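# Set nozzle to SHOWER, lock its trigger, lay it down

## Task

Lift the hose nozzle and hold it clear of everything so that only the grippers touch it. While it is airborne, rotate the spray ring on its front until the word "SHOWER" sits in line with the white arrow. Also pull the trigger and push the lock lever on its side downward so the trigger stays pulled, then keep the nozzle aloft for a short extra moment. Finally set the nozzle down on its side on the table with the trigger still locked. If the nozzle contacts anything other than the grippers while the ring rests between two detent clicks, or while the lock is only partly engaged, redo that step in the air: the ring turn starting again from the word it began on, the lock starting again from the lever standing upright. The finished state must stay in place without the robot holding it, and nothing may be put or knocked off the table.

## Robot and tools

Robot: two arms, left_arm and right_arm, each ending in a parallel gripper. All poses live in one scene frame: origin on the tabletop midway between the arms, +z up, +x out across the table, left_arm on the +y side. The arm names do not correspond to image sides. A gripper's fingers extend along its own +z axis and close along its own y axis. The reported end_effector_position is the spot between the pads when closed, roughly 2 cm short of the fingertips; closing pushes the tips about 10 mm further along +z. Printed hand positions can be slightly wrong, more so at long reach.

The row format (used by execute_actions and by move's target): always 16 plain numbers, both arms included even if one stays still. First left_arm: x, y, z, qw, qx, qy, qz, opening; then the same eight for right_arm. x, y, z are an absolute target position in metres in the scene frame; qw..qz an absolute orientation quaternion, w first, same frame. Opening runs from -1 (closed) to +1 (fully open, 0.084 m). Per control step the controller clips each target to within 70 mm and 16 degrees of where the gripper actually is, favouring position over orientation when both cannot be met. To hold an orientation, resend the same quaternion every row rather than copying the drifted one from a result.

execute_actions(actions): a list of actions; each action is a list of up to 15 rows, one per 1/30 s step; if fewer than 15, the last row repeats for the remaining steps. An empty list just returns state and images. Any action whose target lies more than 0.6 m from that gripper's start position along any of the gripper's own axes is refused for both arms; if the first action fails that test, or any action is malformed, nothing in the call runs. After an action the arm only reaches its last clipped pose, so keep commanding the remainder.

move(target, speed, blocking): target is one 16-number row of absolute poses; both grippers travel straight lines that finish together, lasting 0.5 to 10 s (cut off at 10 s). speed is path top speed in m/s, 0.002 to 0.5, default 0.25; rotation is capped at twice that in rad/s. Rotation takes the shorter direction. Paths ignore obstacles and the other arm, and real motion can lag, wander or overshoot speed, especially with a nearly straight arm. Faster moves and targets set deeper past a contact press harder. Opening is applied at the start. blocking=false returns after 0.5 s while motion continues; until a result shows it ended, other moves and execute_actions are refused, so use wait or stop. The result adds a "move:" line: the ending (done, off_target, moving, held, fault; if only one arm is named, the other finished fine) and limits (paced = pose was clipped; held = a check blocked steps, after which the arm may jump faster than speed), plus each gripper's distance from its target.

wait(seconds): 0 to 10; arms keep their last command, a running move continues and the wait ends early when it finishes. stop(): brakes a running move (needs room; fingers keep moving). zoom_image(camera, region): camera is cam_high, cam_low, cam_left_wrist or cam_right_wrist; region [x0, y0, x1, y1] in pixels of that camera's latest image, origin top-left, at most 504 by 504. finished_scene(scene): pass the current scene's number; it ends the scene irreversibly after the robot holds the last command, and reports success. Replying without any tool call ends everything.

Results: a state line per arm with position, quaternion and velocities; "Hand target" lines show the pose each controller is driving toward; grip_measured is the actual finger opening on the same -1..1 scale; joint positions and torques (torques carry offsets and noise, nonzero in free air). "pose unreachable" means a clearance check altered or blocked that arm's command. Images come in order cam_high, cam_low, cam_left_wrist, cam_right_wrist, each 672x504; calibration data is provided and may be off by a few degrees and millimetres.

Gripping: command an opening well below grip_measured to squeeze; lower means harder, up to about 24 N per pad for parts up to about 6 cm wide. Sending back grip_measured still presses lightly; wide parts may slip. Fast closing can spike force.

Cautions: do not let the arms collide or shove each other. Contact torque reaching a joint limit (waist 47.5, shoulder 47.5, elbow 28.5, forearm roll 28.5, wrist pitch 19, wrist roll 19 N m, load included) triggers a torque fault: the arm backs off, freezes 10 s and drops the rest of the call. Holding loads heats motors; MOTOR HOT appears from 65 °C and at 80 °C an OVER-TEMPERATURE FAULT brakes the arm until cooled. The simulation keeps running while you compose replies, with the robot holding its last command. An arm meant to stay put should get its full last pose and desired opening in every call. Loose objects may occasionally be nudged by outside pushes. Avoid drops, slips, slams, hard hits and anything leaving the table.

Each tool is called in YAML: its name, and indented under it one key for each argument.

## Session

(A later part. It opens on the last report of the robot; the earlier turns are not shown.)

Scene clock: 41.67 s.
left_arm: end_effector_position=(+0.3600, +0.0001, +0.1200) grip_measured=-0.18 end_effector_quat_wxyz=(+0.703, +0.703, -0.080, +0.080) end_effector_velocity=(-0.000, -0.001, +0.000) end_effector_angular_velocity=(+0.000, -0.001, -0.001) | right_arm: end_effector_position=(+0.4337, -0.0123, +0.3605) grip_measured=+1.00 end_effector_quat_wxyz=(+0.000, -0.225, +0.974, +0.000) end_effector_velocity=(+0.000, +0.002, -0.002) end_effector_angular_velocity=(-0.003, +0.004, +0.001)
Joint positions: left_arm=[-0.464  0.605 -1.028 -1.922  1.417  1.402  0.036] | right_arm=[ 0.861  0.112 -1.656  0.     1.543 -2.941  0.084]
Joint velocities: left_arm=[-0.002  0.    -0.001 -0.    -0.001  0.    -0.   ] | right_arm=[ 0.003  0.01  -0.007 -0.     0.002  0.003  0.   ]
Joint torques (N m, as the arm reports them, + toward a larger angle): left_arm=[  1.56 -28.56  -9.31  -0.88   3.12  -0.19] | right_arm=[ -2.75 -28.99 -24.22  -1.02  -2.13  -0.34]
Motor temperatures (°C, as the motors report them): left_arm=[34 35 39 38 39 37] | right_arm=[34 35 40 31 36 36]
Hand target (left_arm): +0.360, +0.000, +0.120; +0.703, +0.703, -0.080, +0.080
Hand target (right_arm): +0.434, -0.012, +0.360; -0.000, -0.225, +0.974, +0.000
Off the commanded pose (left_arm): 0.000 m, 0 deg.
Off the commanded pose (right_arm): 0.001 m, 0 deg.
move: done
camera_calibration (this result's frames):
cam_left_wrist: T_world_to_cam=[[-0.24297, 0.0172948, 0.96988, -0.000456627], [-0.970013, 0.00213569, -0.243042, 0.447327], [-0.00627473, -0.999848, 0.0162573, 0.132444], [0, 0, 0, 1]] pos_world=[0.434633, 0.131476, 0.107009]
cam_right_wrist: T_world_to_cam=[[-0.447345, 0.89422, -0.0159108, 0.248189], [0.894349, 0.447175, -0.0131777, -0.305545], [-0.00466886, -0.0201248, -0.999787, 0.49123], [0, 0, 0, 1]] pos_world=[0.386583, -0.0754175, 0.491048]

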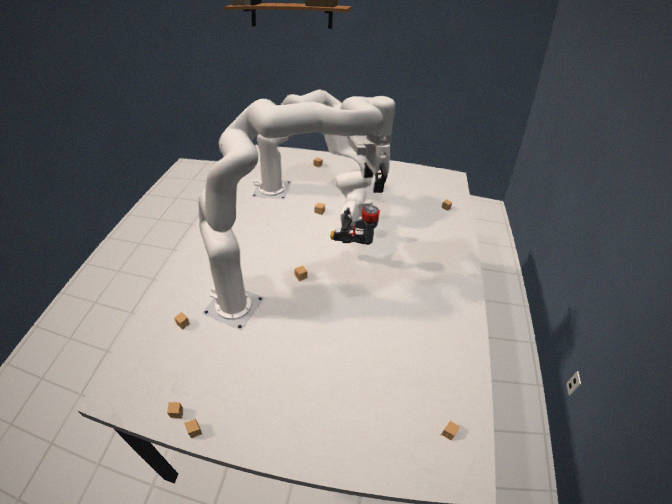

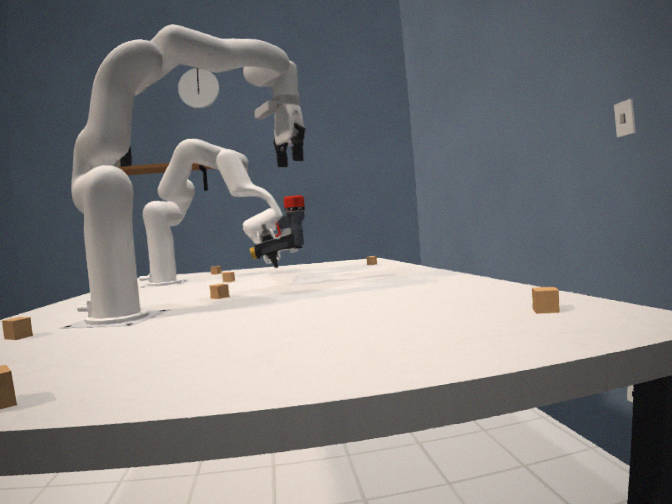

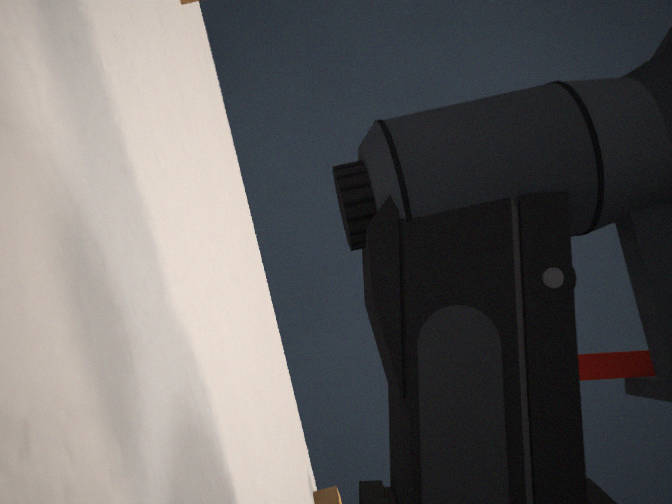

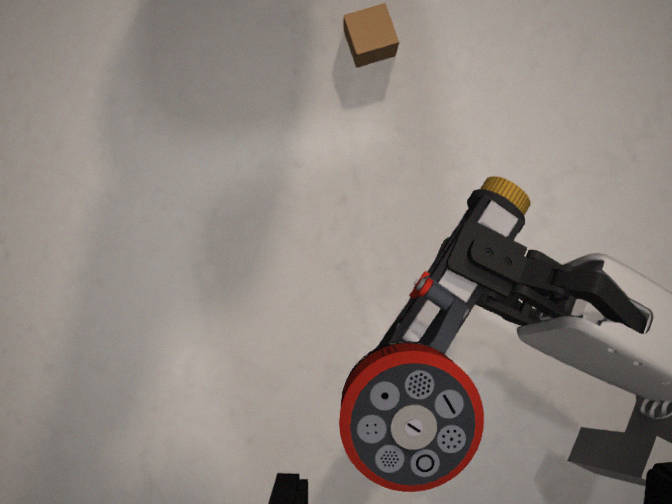

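move:
  target: [0.36,0.0,0.12,0.7026,0.7026,-0.08,0.08,-1,0.433,-0.022,0.245,0,0.225,-0.974,0,1]
  speed: 0.08

execute_actions:
  actions:
    - [[0.36,0.0,0.12,0.7026,0.7026,-0.08,0.08,-1,0.433,-0.022,0.245,0,0.225,-0.974,0,0.45]]
    - [[0.36,0.0,0.12,0.7026,0.7026,-0.08,0.08,-1,0.433,-0.022,0.245,0,0.225,-0.974,0,-0.3]]

zoom_image:
  camera: "cam_low"
  region: [230, 160, 350, 270]

Scene clock: 44.90 s.
left_arm: end_effector_position=(+0.3600, -0.0000, +0.1200) grip_measured=-0.18 end_effector_quat_wxyz=(+0.703, +0.703, -0.080, +0.080) end_effector_velocity=(+0.000, -0.000, +0.000) end_effector_angular_velocity=(-0.000, -0.000, -0.000) | right_arm: end_effector_position=(+0.4332, -0.0218, +0.2455) grip_measured=+1.00 end_effector_quat_wxyz=(+0.000, -0.225, +0.974, +0.000) end_effector_velocity=(-0.000, -0.000, -0.004) end_effector_angular_velocity=(+0.000, -0.000, -0.000)
Joint positions: left_arm=[-0.464  0.605 -1.028 -1.922  1.417  1.402  0.036] | right_arm=[ 0.847  0.079 -1.287 -0.     1.207 -2.955  0.084]
Joint velocities: left_arm=[-0.  0. -0. -0.  0. -0. -0.] | right_arm=[-0.     0.001  0.009  0.    -0.01  -0.     0.   ]
Joint torques (N m, as the arm reports them, + toward a larger angle): left_arm=[  1.49 -28.64  -9.15  -0.83   3.17  -0.17] | right_arm=[ -1.86 -28.83 -24.74  -0.54  -2.41  -0.27]
Motor temperatures (°C, as the motors report them): left_arm=[34 35 39 38 39 37] | right_arm=[34 35 40 31 36 36]
Hand target (left_arm): +0.360, +0.000, +0.120; +0.703, +0.703, -0.080, +0.080
Hand target (right_arm): +0.433, -0.022, +0.245; -0.000, -0.225, +0.974, -0.000
Off the commanded pose (left_arm): 0.000 m, 0 deg.
Off the commanded pose (right_arm): 0.001 m, 0 deg.
move: done
camera_calibration (this result's frames):
cam_left_wrist: T_world_to_cam=[[-0.243028, 0.017246, 0.969866, -0.000398219], [-0.969998, 0.00228071, -0.243102, 0.447307], [-0.00640452, -0.999849, 0.0161743, 0.132419], [0, 0, 0, 1]] pos_world=[0.434638, 0.131386, 0.106986]
cam_right_wrist: T_world_to_cam=[[-0.447617, 0.894075, -0.016406, 0.254858], [0.894214, 0.447441, -0.0133664, -0.302301], [-0.00460985, -0.0206535, -0.999776, 0.376098], [0, 0, 0, 1]] pos_world=[0.386134, -0.084832, 0.376154]

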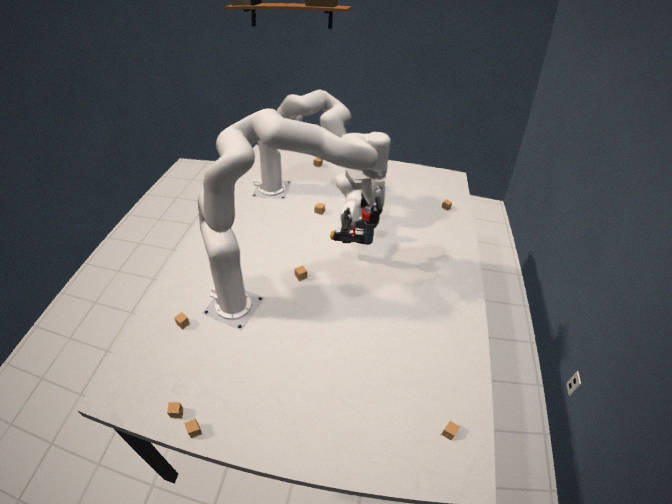

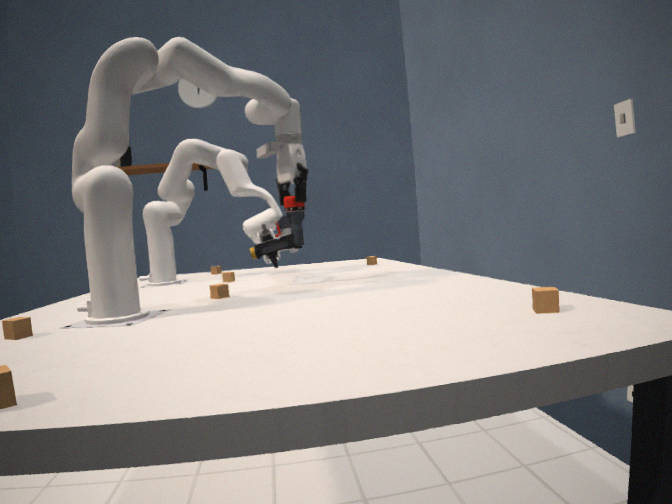

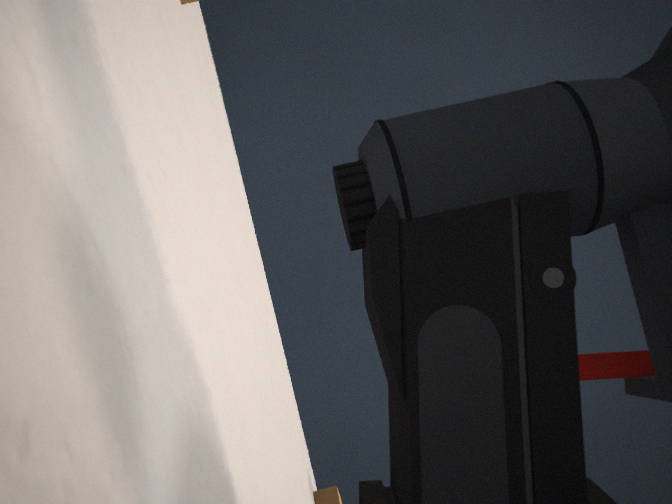

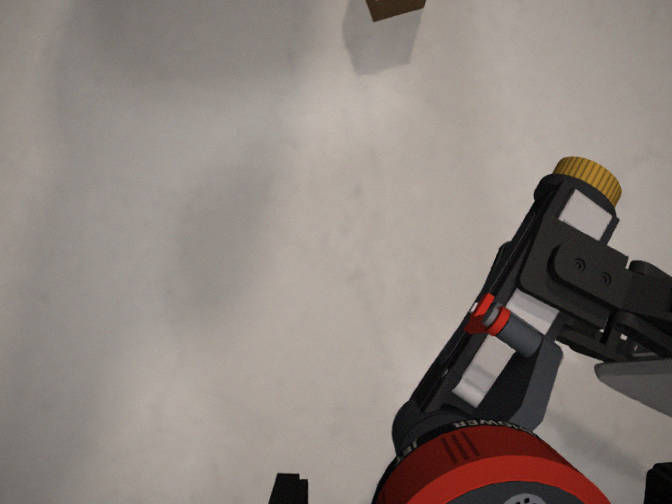

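Scene clock: 45.90 s.
left_arm: end_effector_position=(+0.3600, +0.0000, +0.1199) grip_measured=-0.18 end_effector_quat_wxyz=(+0.702, +0.703, -0.080, +0.080) end_effector_velocity=(-0.000, -0.000, -0.000) end_effector_angular_velocity=(+0.000, +0.000, -0.001) | right_arm: end_effector_position=(+0.4330, -0.0218, +0.2452) grip_measured=+0.32 end_effector_quat_wxyz=(+0.000, -0.225, +0.974, +0.000) end_effector_velocity=(+0.000, -0.000, -0.001) end_effector_angular_velocity=(-0.001, +0.001, -0.001)
Joint positions: left_arm=[-0.464  0.605 -1.028 -1.922  1.417  1.402  0.036] | right_arm=[ 0.847  0.079 -1.285  0.     1.206 -2.955  0.058]
Joint velocities: left_arm=[-0.    -0.     0.001  0.     0.     0.     0.   ] | right_arm=[-0.     0.001  0.    -0.     0.     0.     0.   ]
Joint torques (N m, as the arm reports them, + toward a larger angle): left_arm=[  1.66 -29.5   -9.22  -0.81   3.73   0.13] | right_arm=[ -3.56 -27.64 -23.82  -1.71  -2.02  -0.15]
Motor temperatures (°C, as the motors report them): left_arm=[34 35 39 38 39 37] | right_arm=[34 35 40 31 36 36]
Hand target (left_arm): +0.360, -0.000, +0.120; +0.703, +0.703, -0.080, +0.080
Hand target (right_arm): +0.433, -0.022, +0.245; -0.000, -0.225, +0.974, +0.000
Off the commanded pose (left_arm): 0.000 m, 0 deg.
Off the commanded pose (right_arm): 0.000 m, 0 deg.
camera_calibration (this result's frames):
cam_left_wrist: T_world_to_cam=[[-0.242748, 0.016952, 0.969941, -0.000372594], [-0.970069, 0.00222202, -0.242819, 0.447269], [-0.00627149, -0.999854, 0.0159052, 0.13243], [0, 0, 0, 1]] pos_world=[0.434622, 0.131423, 0.106861]
cam_right_wrist: T_world_to_cam=[[-0.447693, 0.89404, -0.0162126, 0.25474], [0.894174, 0.447517, -0.0134505, -0.302025], [-0.00476987, -0.0205186, -0.999778, 0.375811], [0, 0, 0, 1]] pos_world=[0.385901, -0.0848755, 0.375796]

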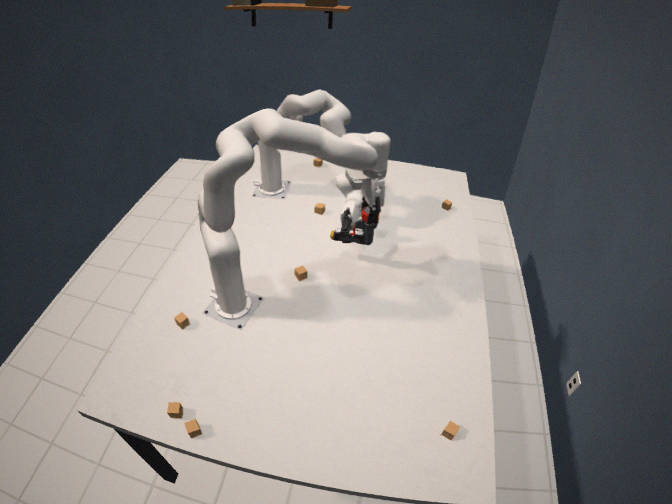

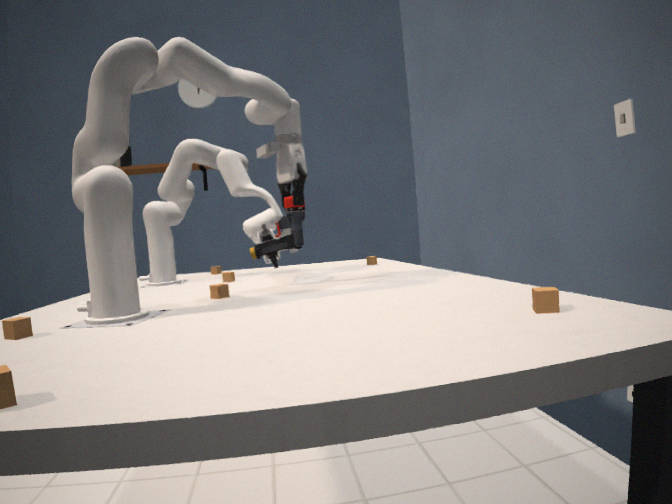

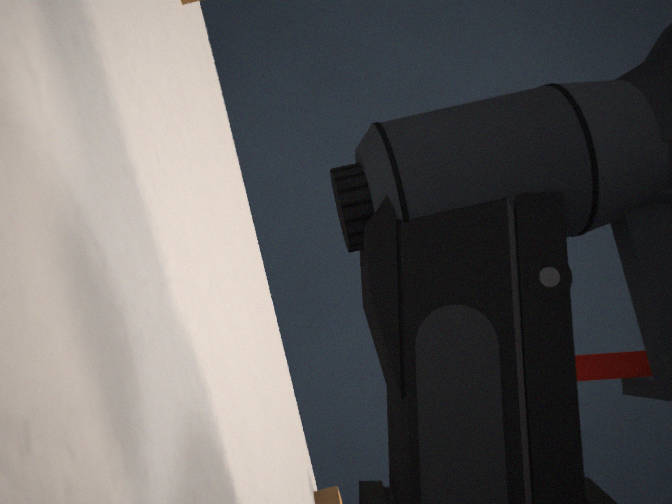

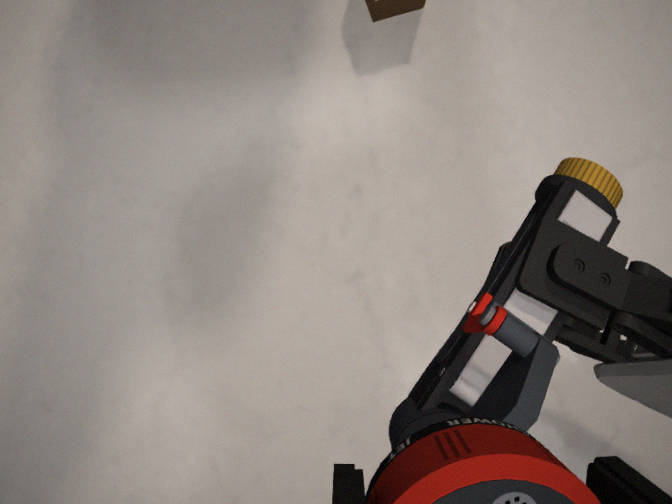

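Region (230, 160, 350, 270) of cam_low's 672x504 image, scaled by 4.200, with more detail than that image has; it fills the top 462 rows of this view, and the rest is white.

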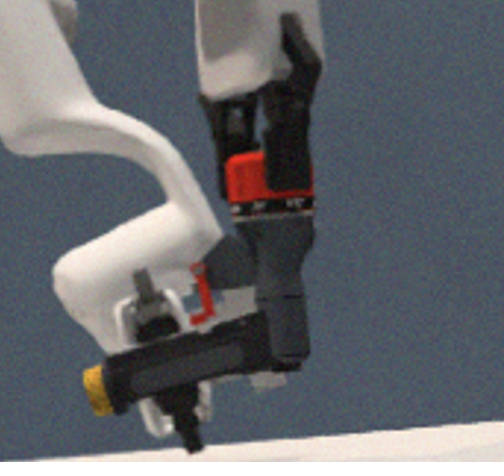

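Turn one click first (yaw −102.6°).

move:
  target: [0.36,0.0,0.12,0.7026,0.7026,-0.08,0.08,-1,0.433,-0.022,0.245,0,0.625,-0.780,0,-0.3]
  speed: 0.2

Scene clock: 49.23 s.
left_arm: end_effector_position=(+0.3595, -0.0000, +0.1196) grip_measured=-0.18 end_effector_quat_wxyz=(+0.702, +0.703, -0.080, +0.079) end_effector_velocity=(+0.000, +0.000, +0.000) end_effector_angular_velocity=(-0.000, -0.000, +0.001) | right_arm: end_effector_position=(+0.4334, -0.0219, +0.2455) grip_measured=+0.32 end_effector_quat_wxyz=(-0.001, +0.625, -0.781, +0.000) end_effector_velocity=(-0.000, -0.000, +0.000) end_effector_angular_velocity=(+0.000, +0.001, +0.010)
Joint positions: left_arm=[-0.465  0.605 -1.027 -1.922  1.417  1.402  0.036] | right_arm=[ 0.847  0.079 -1.285 -0.     1.205 -3.851  0.058]
Joint velocities: left_arm=[ 0.    -0.    -0.    -0.001  0.     0.     0.   ] | right_arm=[-0.001  0.    -0.     0.001  0.001 -0.011 -0.   ]
Joint torques (N m, as the arm reports them, + toward a larger angle): left_arm=[  5.05 -32.94 -13.78  -3.78   2.97  -0.57] | right_arm=[  3.34 -24.71 -16.74   2.98   2.05  -0.25]
Motor temperatures (°C, as the motors report them): left_arm=[34 35 39 38 39 37] | right_arm=[34 35 40 31 36 36]
Hand target (left_arm): +0.360, +0.000, +0.120; +0.703, +0.703, -0.080, +0.080
Hand target (right_arm): +0.433, -0.022, +0.245; +0.000, -0.625, +0.780, -0.000
Off the commanded pose (left_arm): 0.001 m, 0 deg.
Off the commanded pose (right_arm): 0.001 m, 0 deg.
move: done
camera_calibration (this result's frames):
cam_left_wrist: T_world_to_cam=[[-0.242227, 0.016807, 0.970074, -0.000389539], [-0.970194, 0.00299991, -0.242309, 0.446729], [-0.00698264, -0.999854, 0.0155794, 0.132671], [0, 0, 0, 1]] pos_world=[0.434246, 0.131318, 0.106558]
cam_right_wrist: T_world_to_cam=[[-0.97769, 0.209298, -0.017764, 0.470073], [0.209535, 0.977718, -0.0127107, 0.00575602], [0.0147079, -0.0161494, -0.999761, 0.367791], [0, 0, 0, 1]] pos_world=[0.452971, -0.0980737, 0.376127]

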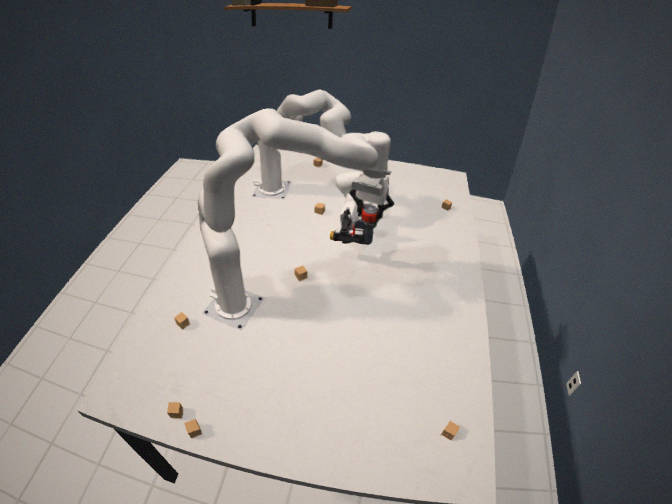

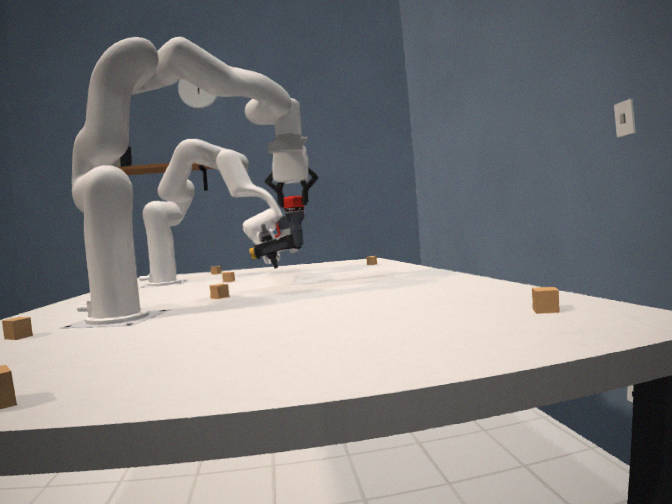

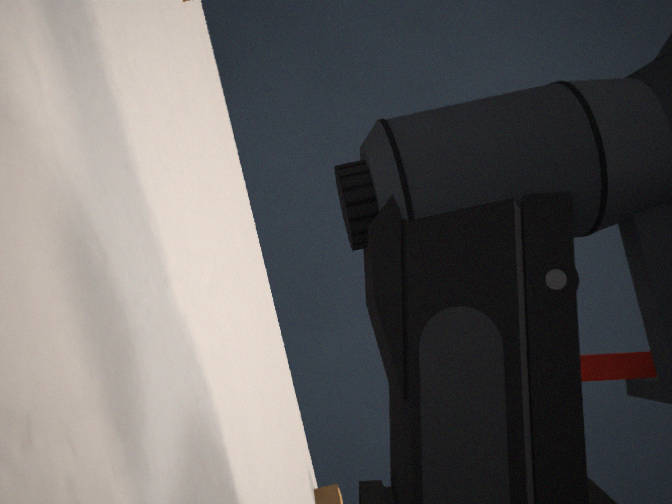

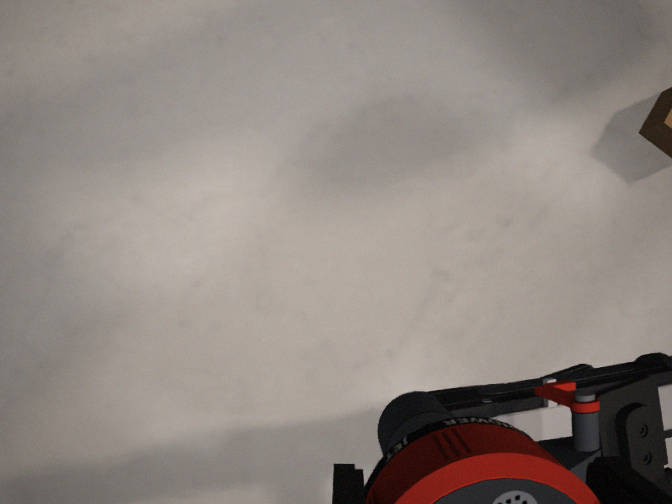

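execute_actions:
  actions:
    - [[0.36,0.0,0.12,0.7026,0.7026,-0.08,0.08,-1,0.437,-0.018,0.245,0,0.625,-0.780,0,0.6]]
    - [[0.36,0.0,0.12,0.7026,0.7026,-0.08,0.08,-1,0.437,-0.018,0.245,0,0.625,-0.780,0,-0.3]]

move:
  target: [0.36,0.0,0.12,0.7026,0.7026,-0.08,0.08,-1,0.437,-0.018,0.245,0,1,0.01,0,-0.3]
  speed: 0.25

execute_actions:
  actions:
    - [[0.36,0.0,0.12,0.7026,0.7026,-0.08,0.08,-1,0.437,-0.018,0.245,0,1,0.01,0,1]]

move:
  target: [0.36,0.0,0.12,0.7026,0.7026,-0.08,0.08,-1,0.437,-0.018,0.36,0,1,0.01,0,1]

Scene clock: 51.60 s.
left_arm: end_effector_position=(+0.3605, -0.0001, +0.1208) grip_measured=-0.18 end_effector_quat_wxyz=(+0.703, +0.702, -0.080, +0.081) end_effector_velocity=(-0.000, +0.000, -0.001) end_effector_angular_velocity=(+0.001, +0.001, +0.000) | right_arm: end_effector_position=(+0.4366, -0.0181, +0.2443) grip_measured=+0.32 end_effector_quat_wxyz=(+0.001, +0.625, -0.780, -0.000) end_effector_velocity=(+0.000, +0.000, +0.001) end_effector_angular_velocity=(+0.001, -0.001, -0.000)
Joint positions: left_arm=[-0.464  0.604 -1.029 -1.922  1.418  1.402  0.036] | right_arm=[ 0.849  0.099 -1.308  0.     1.211 -3.85   0.058]
Joint velocities: left_arm=[ 0.     0.     0.001  0.    -0.    -0.    -0.   ] | right_arm=[-0.     0.    -0.001 -0.    -0.001  0.    -0.   ]
Joint torques (N m, as the arm reports them, + toward a larger angle): left_arm=[  1.61 -26.63  -8.26  -0.59   2.34  -0.46] | right_arm=[ -2.19 -32.43 -26.9   -0.85  -2.67  -0.4 ]
Motor temperatures (°C, as the motors report them): left_arm=[34 35 39 38 39 37] | right_arm=[34 35 40 31 36 36]
Hand target (left_arm): +0.360, +0.000, +0.120; +0.703, +0.703, -0.080, +0.080
Hand target (right_arm): +0.437, -0.018, +0.245; -0.000, -0.625, +0.780, -0.000
Off the commanded pose (left_arm): 0.001 m, 0 deg.
Off the commanded pose (right_arm): 0.001 m, 0 deg.
camera_calibration (this result's frames):
cam_left_wrist: T_world_to_cam=[[-0.244387, 0.018266, 0.969506, -0.000476488], [-0.969658, 0.00175151, -0.244458, 0.447991], [-0.00616338, -0.999832, 0.0172838, 0.132084], [0, 0, 0, 1]] pos_world=[0.435096, 0.131286, 0.107694]
cam_right_wrist: T_world_to_cam=[[-0.978021, 0.207956, -0.0151709, 0.471898], [0.20818, 0.977974, -0.0151083, 0.0025601], [0.0116949, -0.0179345, -0.999771, 0.36794], [0, 0, 0, 1]] pos_world=[0.45669, -0.0940386, 0.375053]

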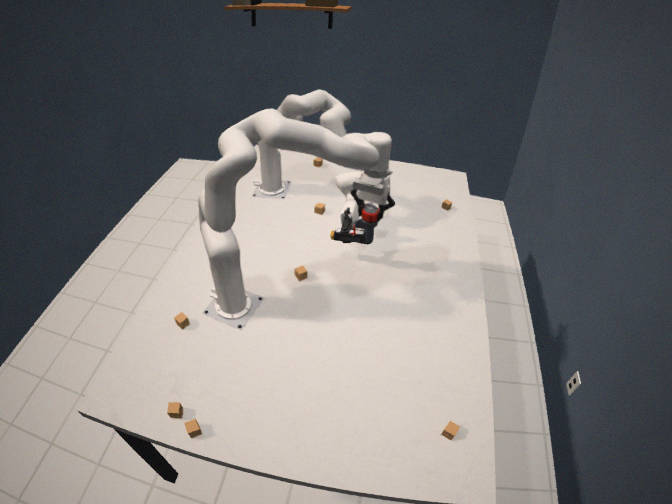

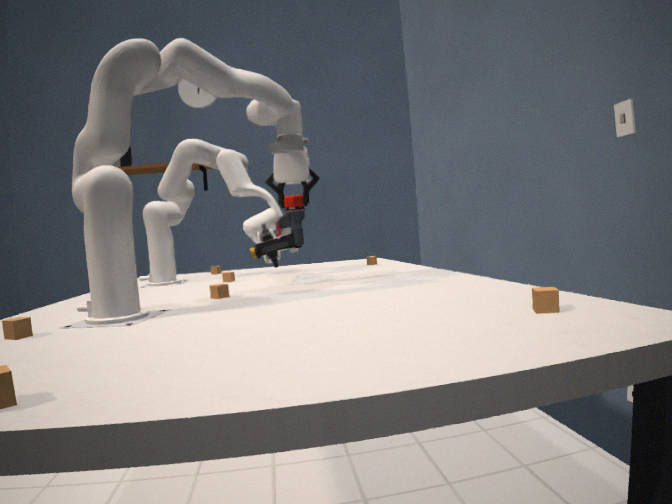

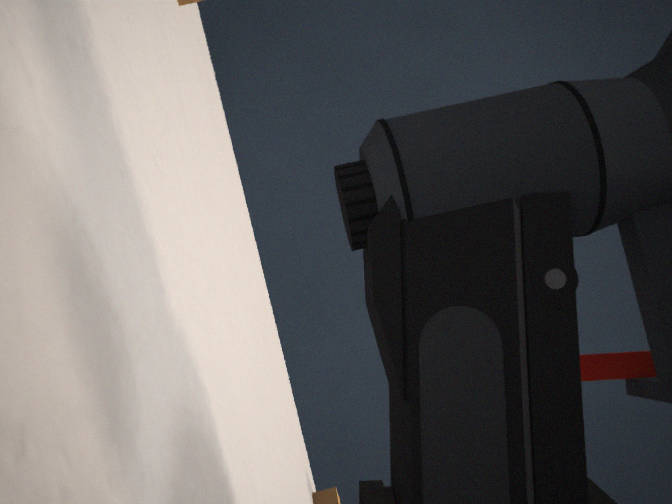

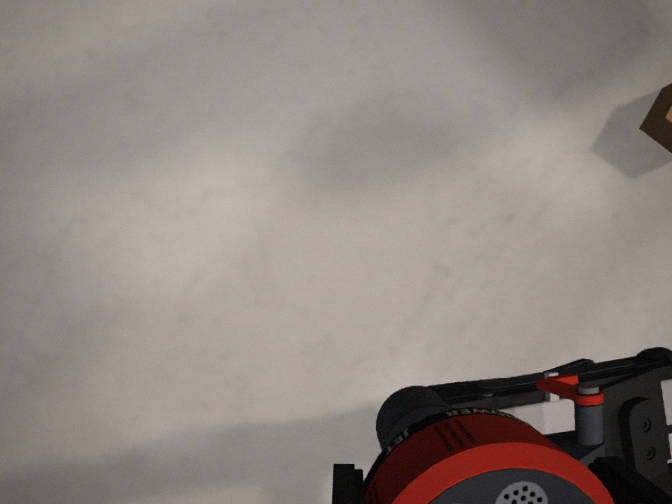

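Scene clock: 55.73 s.
left_arm: end_effector_position=(+0.3602, +0.0001, +0.1201) grip_measured=-0.18 end_effector_quat_wxyz=(+0.703, +0.703, -0.080, +0.080) end_effector_velocity=(+0.000, +0.000, +0.000) end_effector_angular_velocity=(-0.000, -0.000, +0.000) | right_arm: end_effector_position=(+0.4369, -0.0181, +0.2448) grip_measured=+0.32 end_effector_quat_wxyz=(+0.000, +1.000, +0.009, -0.000) end_effector_velocity=(-0.000, -0.000, -0.001) end_effector_angular_velocity=(+0.001, +0.002, +0.012)
Joint positions: left_arm=[-0.464  0.605 -1.028 -1.922  1.417  1.402  0.036] | right_arm=[ 0.849  0.098 -1.308 -0.     1.21  -5.66   0.058]
Joint velocities: left_arm=[ 0.001 -0.    -0.     0.     0.     0.    -0.   ] | right_arm=[-0.001  0.     0.001  0.002 -0.    -0.013 -0.   ]
Joint torques (N m, as the arm reports them, + toward a larger angle): left_arm=[  2.85 -23.58  -7.    -0.87   0.51  -0.81] | right_arm=[ -2.93 -35.18 -28.23  -1.1   -1.9   -0.23]
Motor temperatures (°C, as the motors report them): left_arm=[34 35 39 38 39 37] | right_arm=[34 36 41 31 36 36]
Hand target (left_arm): +0.360, +0.000, +0.120; +0.703, +0.703, -0.080, +0.080
Hand target (right_arm): +0.437, -0.018, +0.245; +0.000, +1.000, +0.010, +0.000
Off the commanded pose (left_arm): 0.000 m, 0 deg.
Off the commanded pose (right_arm): 0.000 m, 0 deg.
move: done
camera_calibration (this result's frames):
cam_left_wrist: T_world_to_cam=[[-0.24316, 0.0172103, 0.969834, -0.000378953], [-0.969967, 0.00198513, -0.243229, 0.447478], [-0.00611128, -0.99985, 0.0162107, 0.132359], [0, 0, 0, 1]] pos_world=[0.434756, 0.131458, 0.107061]
cam_right_wrist: T_world_to_cam=[[0.0288966, -0.999455, -0.0159665, 0.0106307], [-0.999498, -0.028683, -0.0134493, 0.511487], [0.012984, 0.0163471, -0.999782, 0.368474], [0, 0, 0, 1]] pos_world=[0.506138, 0.0192724, 0.375443]

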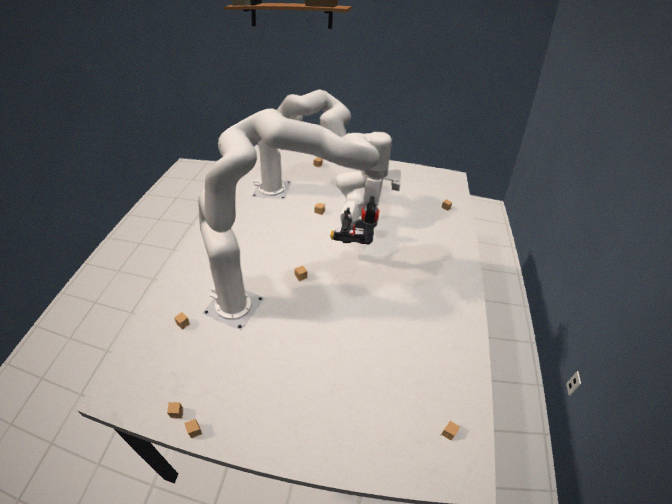

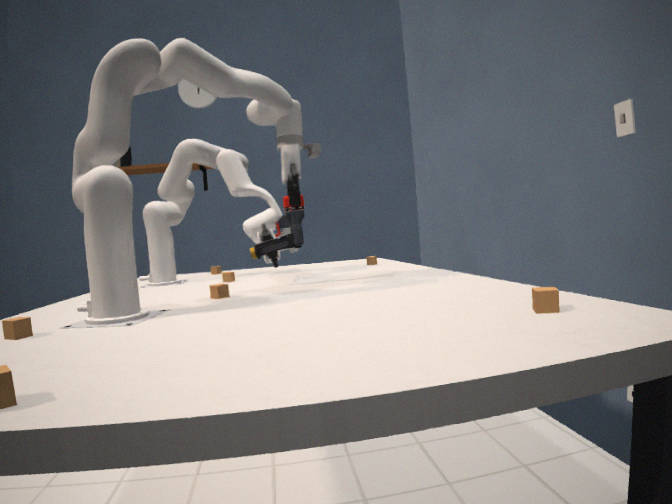

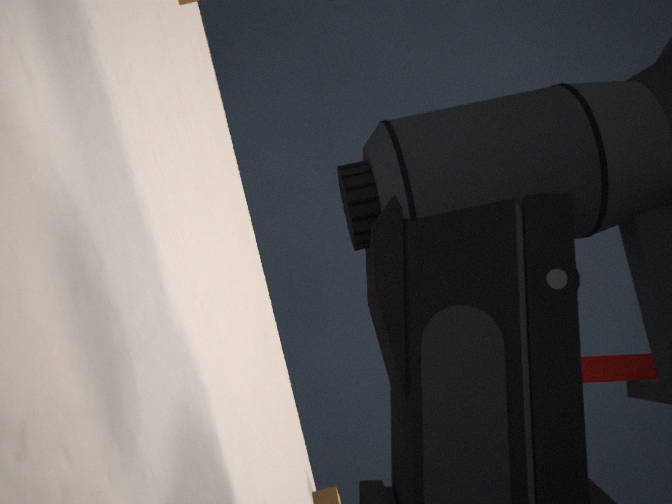

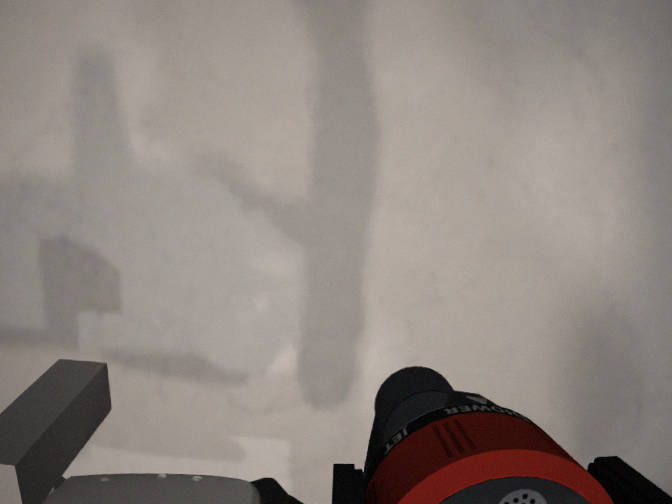

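Scene clock: 56.23 s.
left_arm: end_effector_position=(+0.3600, +0.0002, +0.1196) grip_measured=-0.18 end_effector_quat_wxyz=(+0.702, +0.703, -0.080, +0.080) end_effector_velocity=(-0.001, -0.001, +0.002) end_effector_angular_velocity=(-0.003, -0.003, -0.003) | right_arm: end_effector_position=(+0.4370, -0.0180, +0.2452) grip_measured=+1.00 end_effector_quat_wxyz=(-0.000, +1.000, +0.010, +0.000) end_effector_velocity=(-0.000, +0.000, -0.001) end_effector_angular_velocity=(-0.000, +0.002, +0.000)
Joint positions: left_arm=[-0.464  0.605 -1.028 -1.922  1.417  1.402  0.036] | right_arm=[ 0.849  0.098 -1.308 -0.     1.21  -5.661  0.084]
Joint velocities: left_arm=[-0.002 -0.001 -0.001  0.     0.002  0.001  0.   ] | right_arm=[ 0.     0.002  0.001  0.001 -0.001 -0.     0.001]
Joint torques (N m, as the arm reports them, + toward a larger angle): left_arm=[  1.88 -28.76  -9.23  -1.07   3.16  -0.25] | right_arm=[ -2.34 -29.86 -25.06  -0.68  -2.21  -0.25]
Motor temperatures (°C, as the motors report them): left_arm=[34 35 39 38 39 37] | right_arm=[34 36 41 31 36 36]
Hand target (left_arm): +0.360, +0.000, +0.120; +0.703, +0.703, -0.080, +0.080
Hand target (right_arm): +0.437, -0.018, +0.245; +0.000, +1.000, +0.010, +0.000
Off the commanded pose (left_arm): 0.000 m, 0 deg.
Off the commanded pose (right_arm): 0.000 m, 0 deg.
camera_calibration (this result's frames):
cam_left_wrist: T_world_to_cam=[[-0.242302, 0.016507, 0.97006, -0.000301377], [-0.970182, 0.00211551, -0.242369, 0.447147], [-0.00605295, -0.999862, 0.0155022, 0.13255], [0, 0, 0, 1]] pos_world=[0.434543, 0.131591, 0.106612]
cam_right_wrist: T_world_to_cam=[[0.030031, -0.99941, -0.0166574, 0.0103782], [-0.999456, -0.0297964, -0.0141539, 0.51179], [0.0136492, 0.0170734, -0.999761, 0.368589], [0, 0, 0, 1]] pos_world=[0.506169, 0.0193285, 0.375918]

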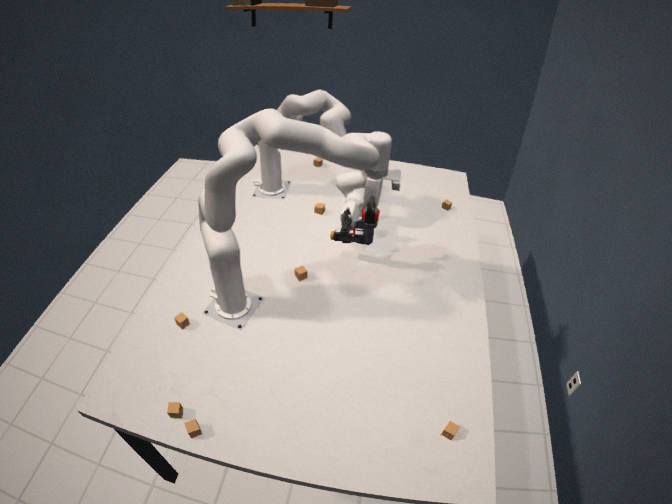

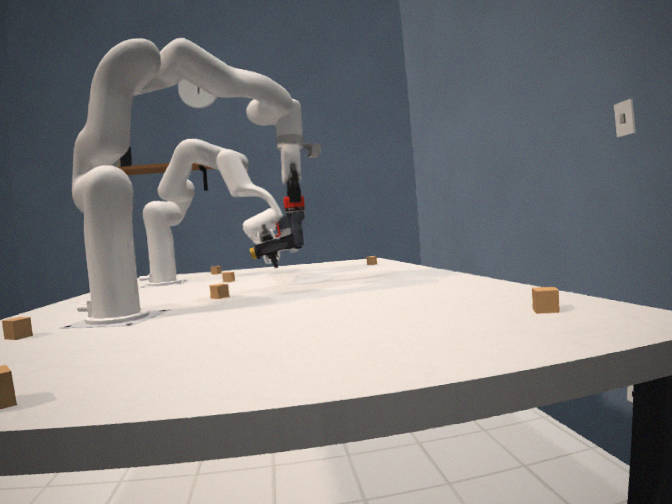

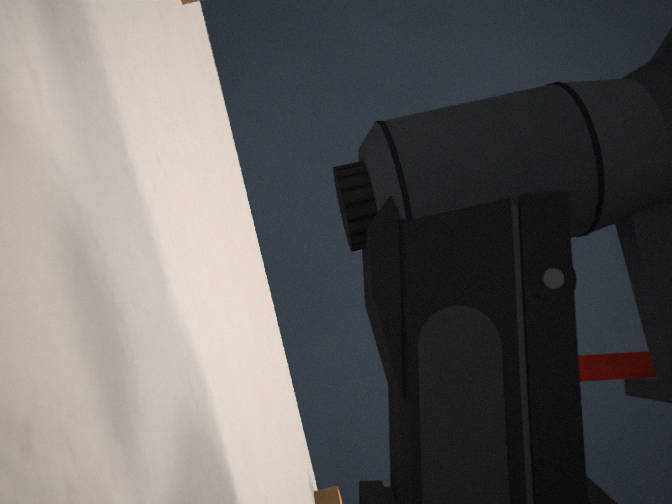

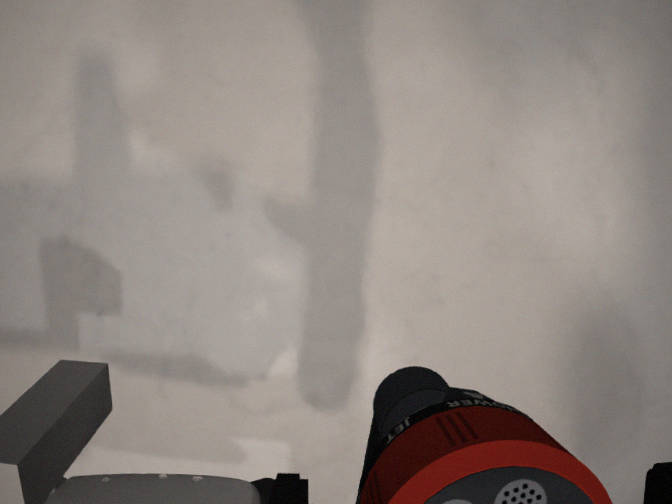

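Scene clock: 57.37 s.
left_arm: end_effector_position=(+0.3600, +0.0000, +0.1200) grip_measured=-0.18 end_effector_quat_wxyz=(+0.703, +0.703, -0.080, +0.080) end_effector_velocity=(+0.000, +0.000, +0.000) end_effector_angular_velocity=(+0.000, -0.000, +0.000) | right_arm: end_effector_position=(+0.4368, -0.0182, +0.3597) grip_measured=+1.00 end_effector_quat_wxyz=(+0.000, +1.000, +0.010, -0.000) end_effector_velocity=(-0.000, +0.000, +0.001) end_effector_angular_velocity=(-0.001, +0.002, +0.000)
Joint positions: left_arm=[-0.464  0.605 -1.028 -1.922  1.417  1.402  0.036] | right_arm=[ 0.849  0.109 -1.65   0.     1.541 -5.661  0.084]
Joint velocities: left_arm=[ 0.001 -0.    -0.     0.001  0.    -0.     0.   ] | right_arm=[ 0.     0.003 -0.009  0.     0.008 -0.    -0.   ]
Joint torques (N m, as the arm reports them, + toward a larger angle): left_arm=[  1.73 -28.64  -9.22  -0.85   3.1   -0.25] | right_arm=[ -3.13 -29.23 -24.15  -1.06  -2.33  -0.35]
Motor temperatures (°C, as the motors report them): left_arm=[34 35 39 38 39 37] | right_arm=[34 36 41 31 36 36]
Hand target (left_arm): +0.360, -0.000, +0.120; +0.703, +0.703, -0.080, +0.080
Hand target (right_arm): +0.437, -0.018, +0.360; +0.000, +1.000, +0.010, +0.000
Off the commanded pose (left_arm): 0.000 m, 0 deg.
Off the commanded pose (right_arm): 0.000 m, 0 deg.
move: done
camera_calibration (this result's frames):
cam_left_wrist: T_world_to_cam=[[-0.243026, 0.0172446, 0.969866, -0.000398013], [-0.969999, 0.0022763, -0.2431, 0.447306], [-0.00639987, -0.999849, 0.016174, 0.132417], [0, 0, 0, 1]] pos_world=[0.434637, 0.131386, 0.106984]
cam_right_wrist: T_world_to_cam=[[0.0299838, -0.999417, -0.0163346, 0.0120466], [-0.999464, -0.0297625, -0.0136296, 0.512984], [0.0131355, 0.0167345, -0.999774, 0.483236], [0, 0, 0, 1]] pos_world=[0.506001, 0.0192206, 0.490316]

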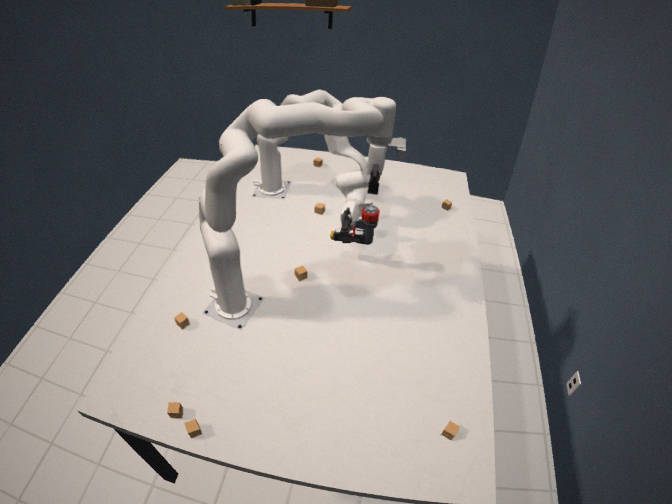

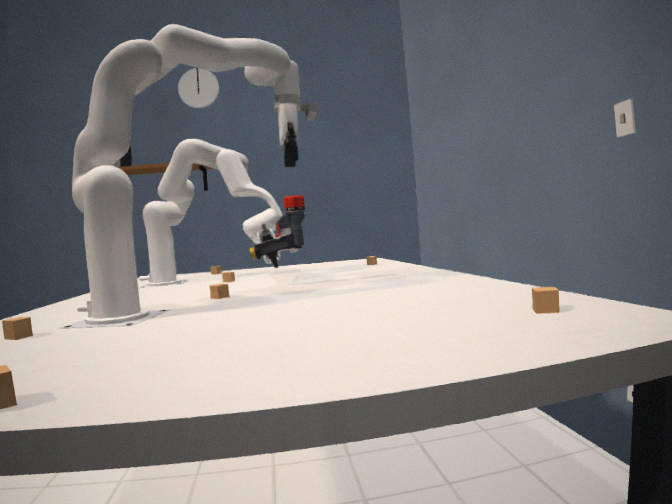

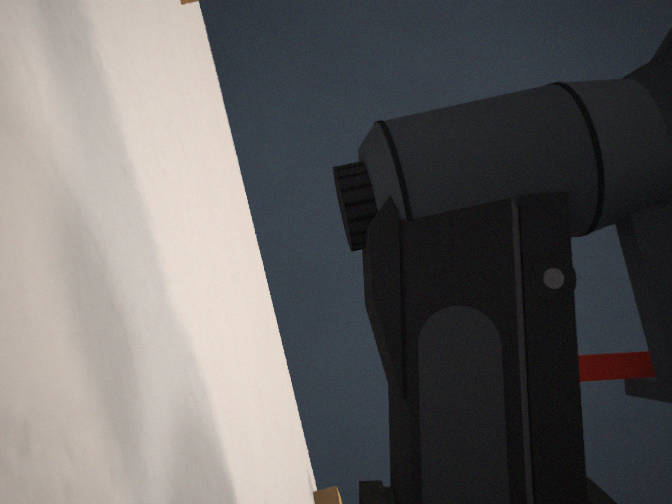

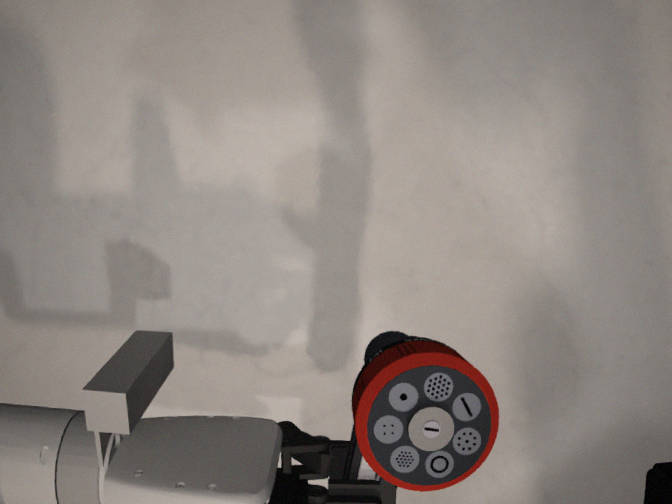

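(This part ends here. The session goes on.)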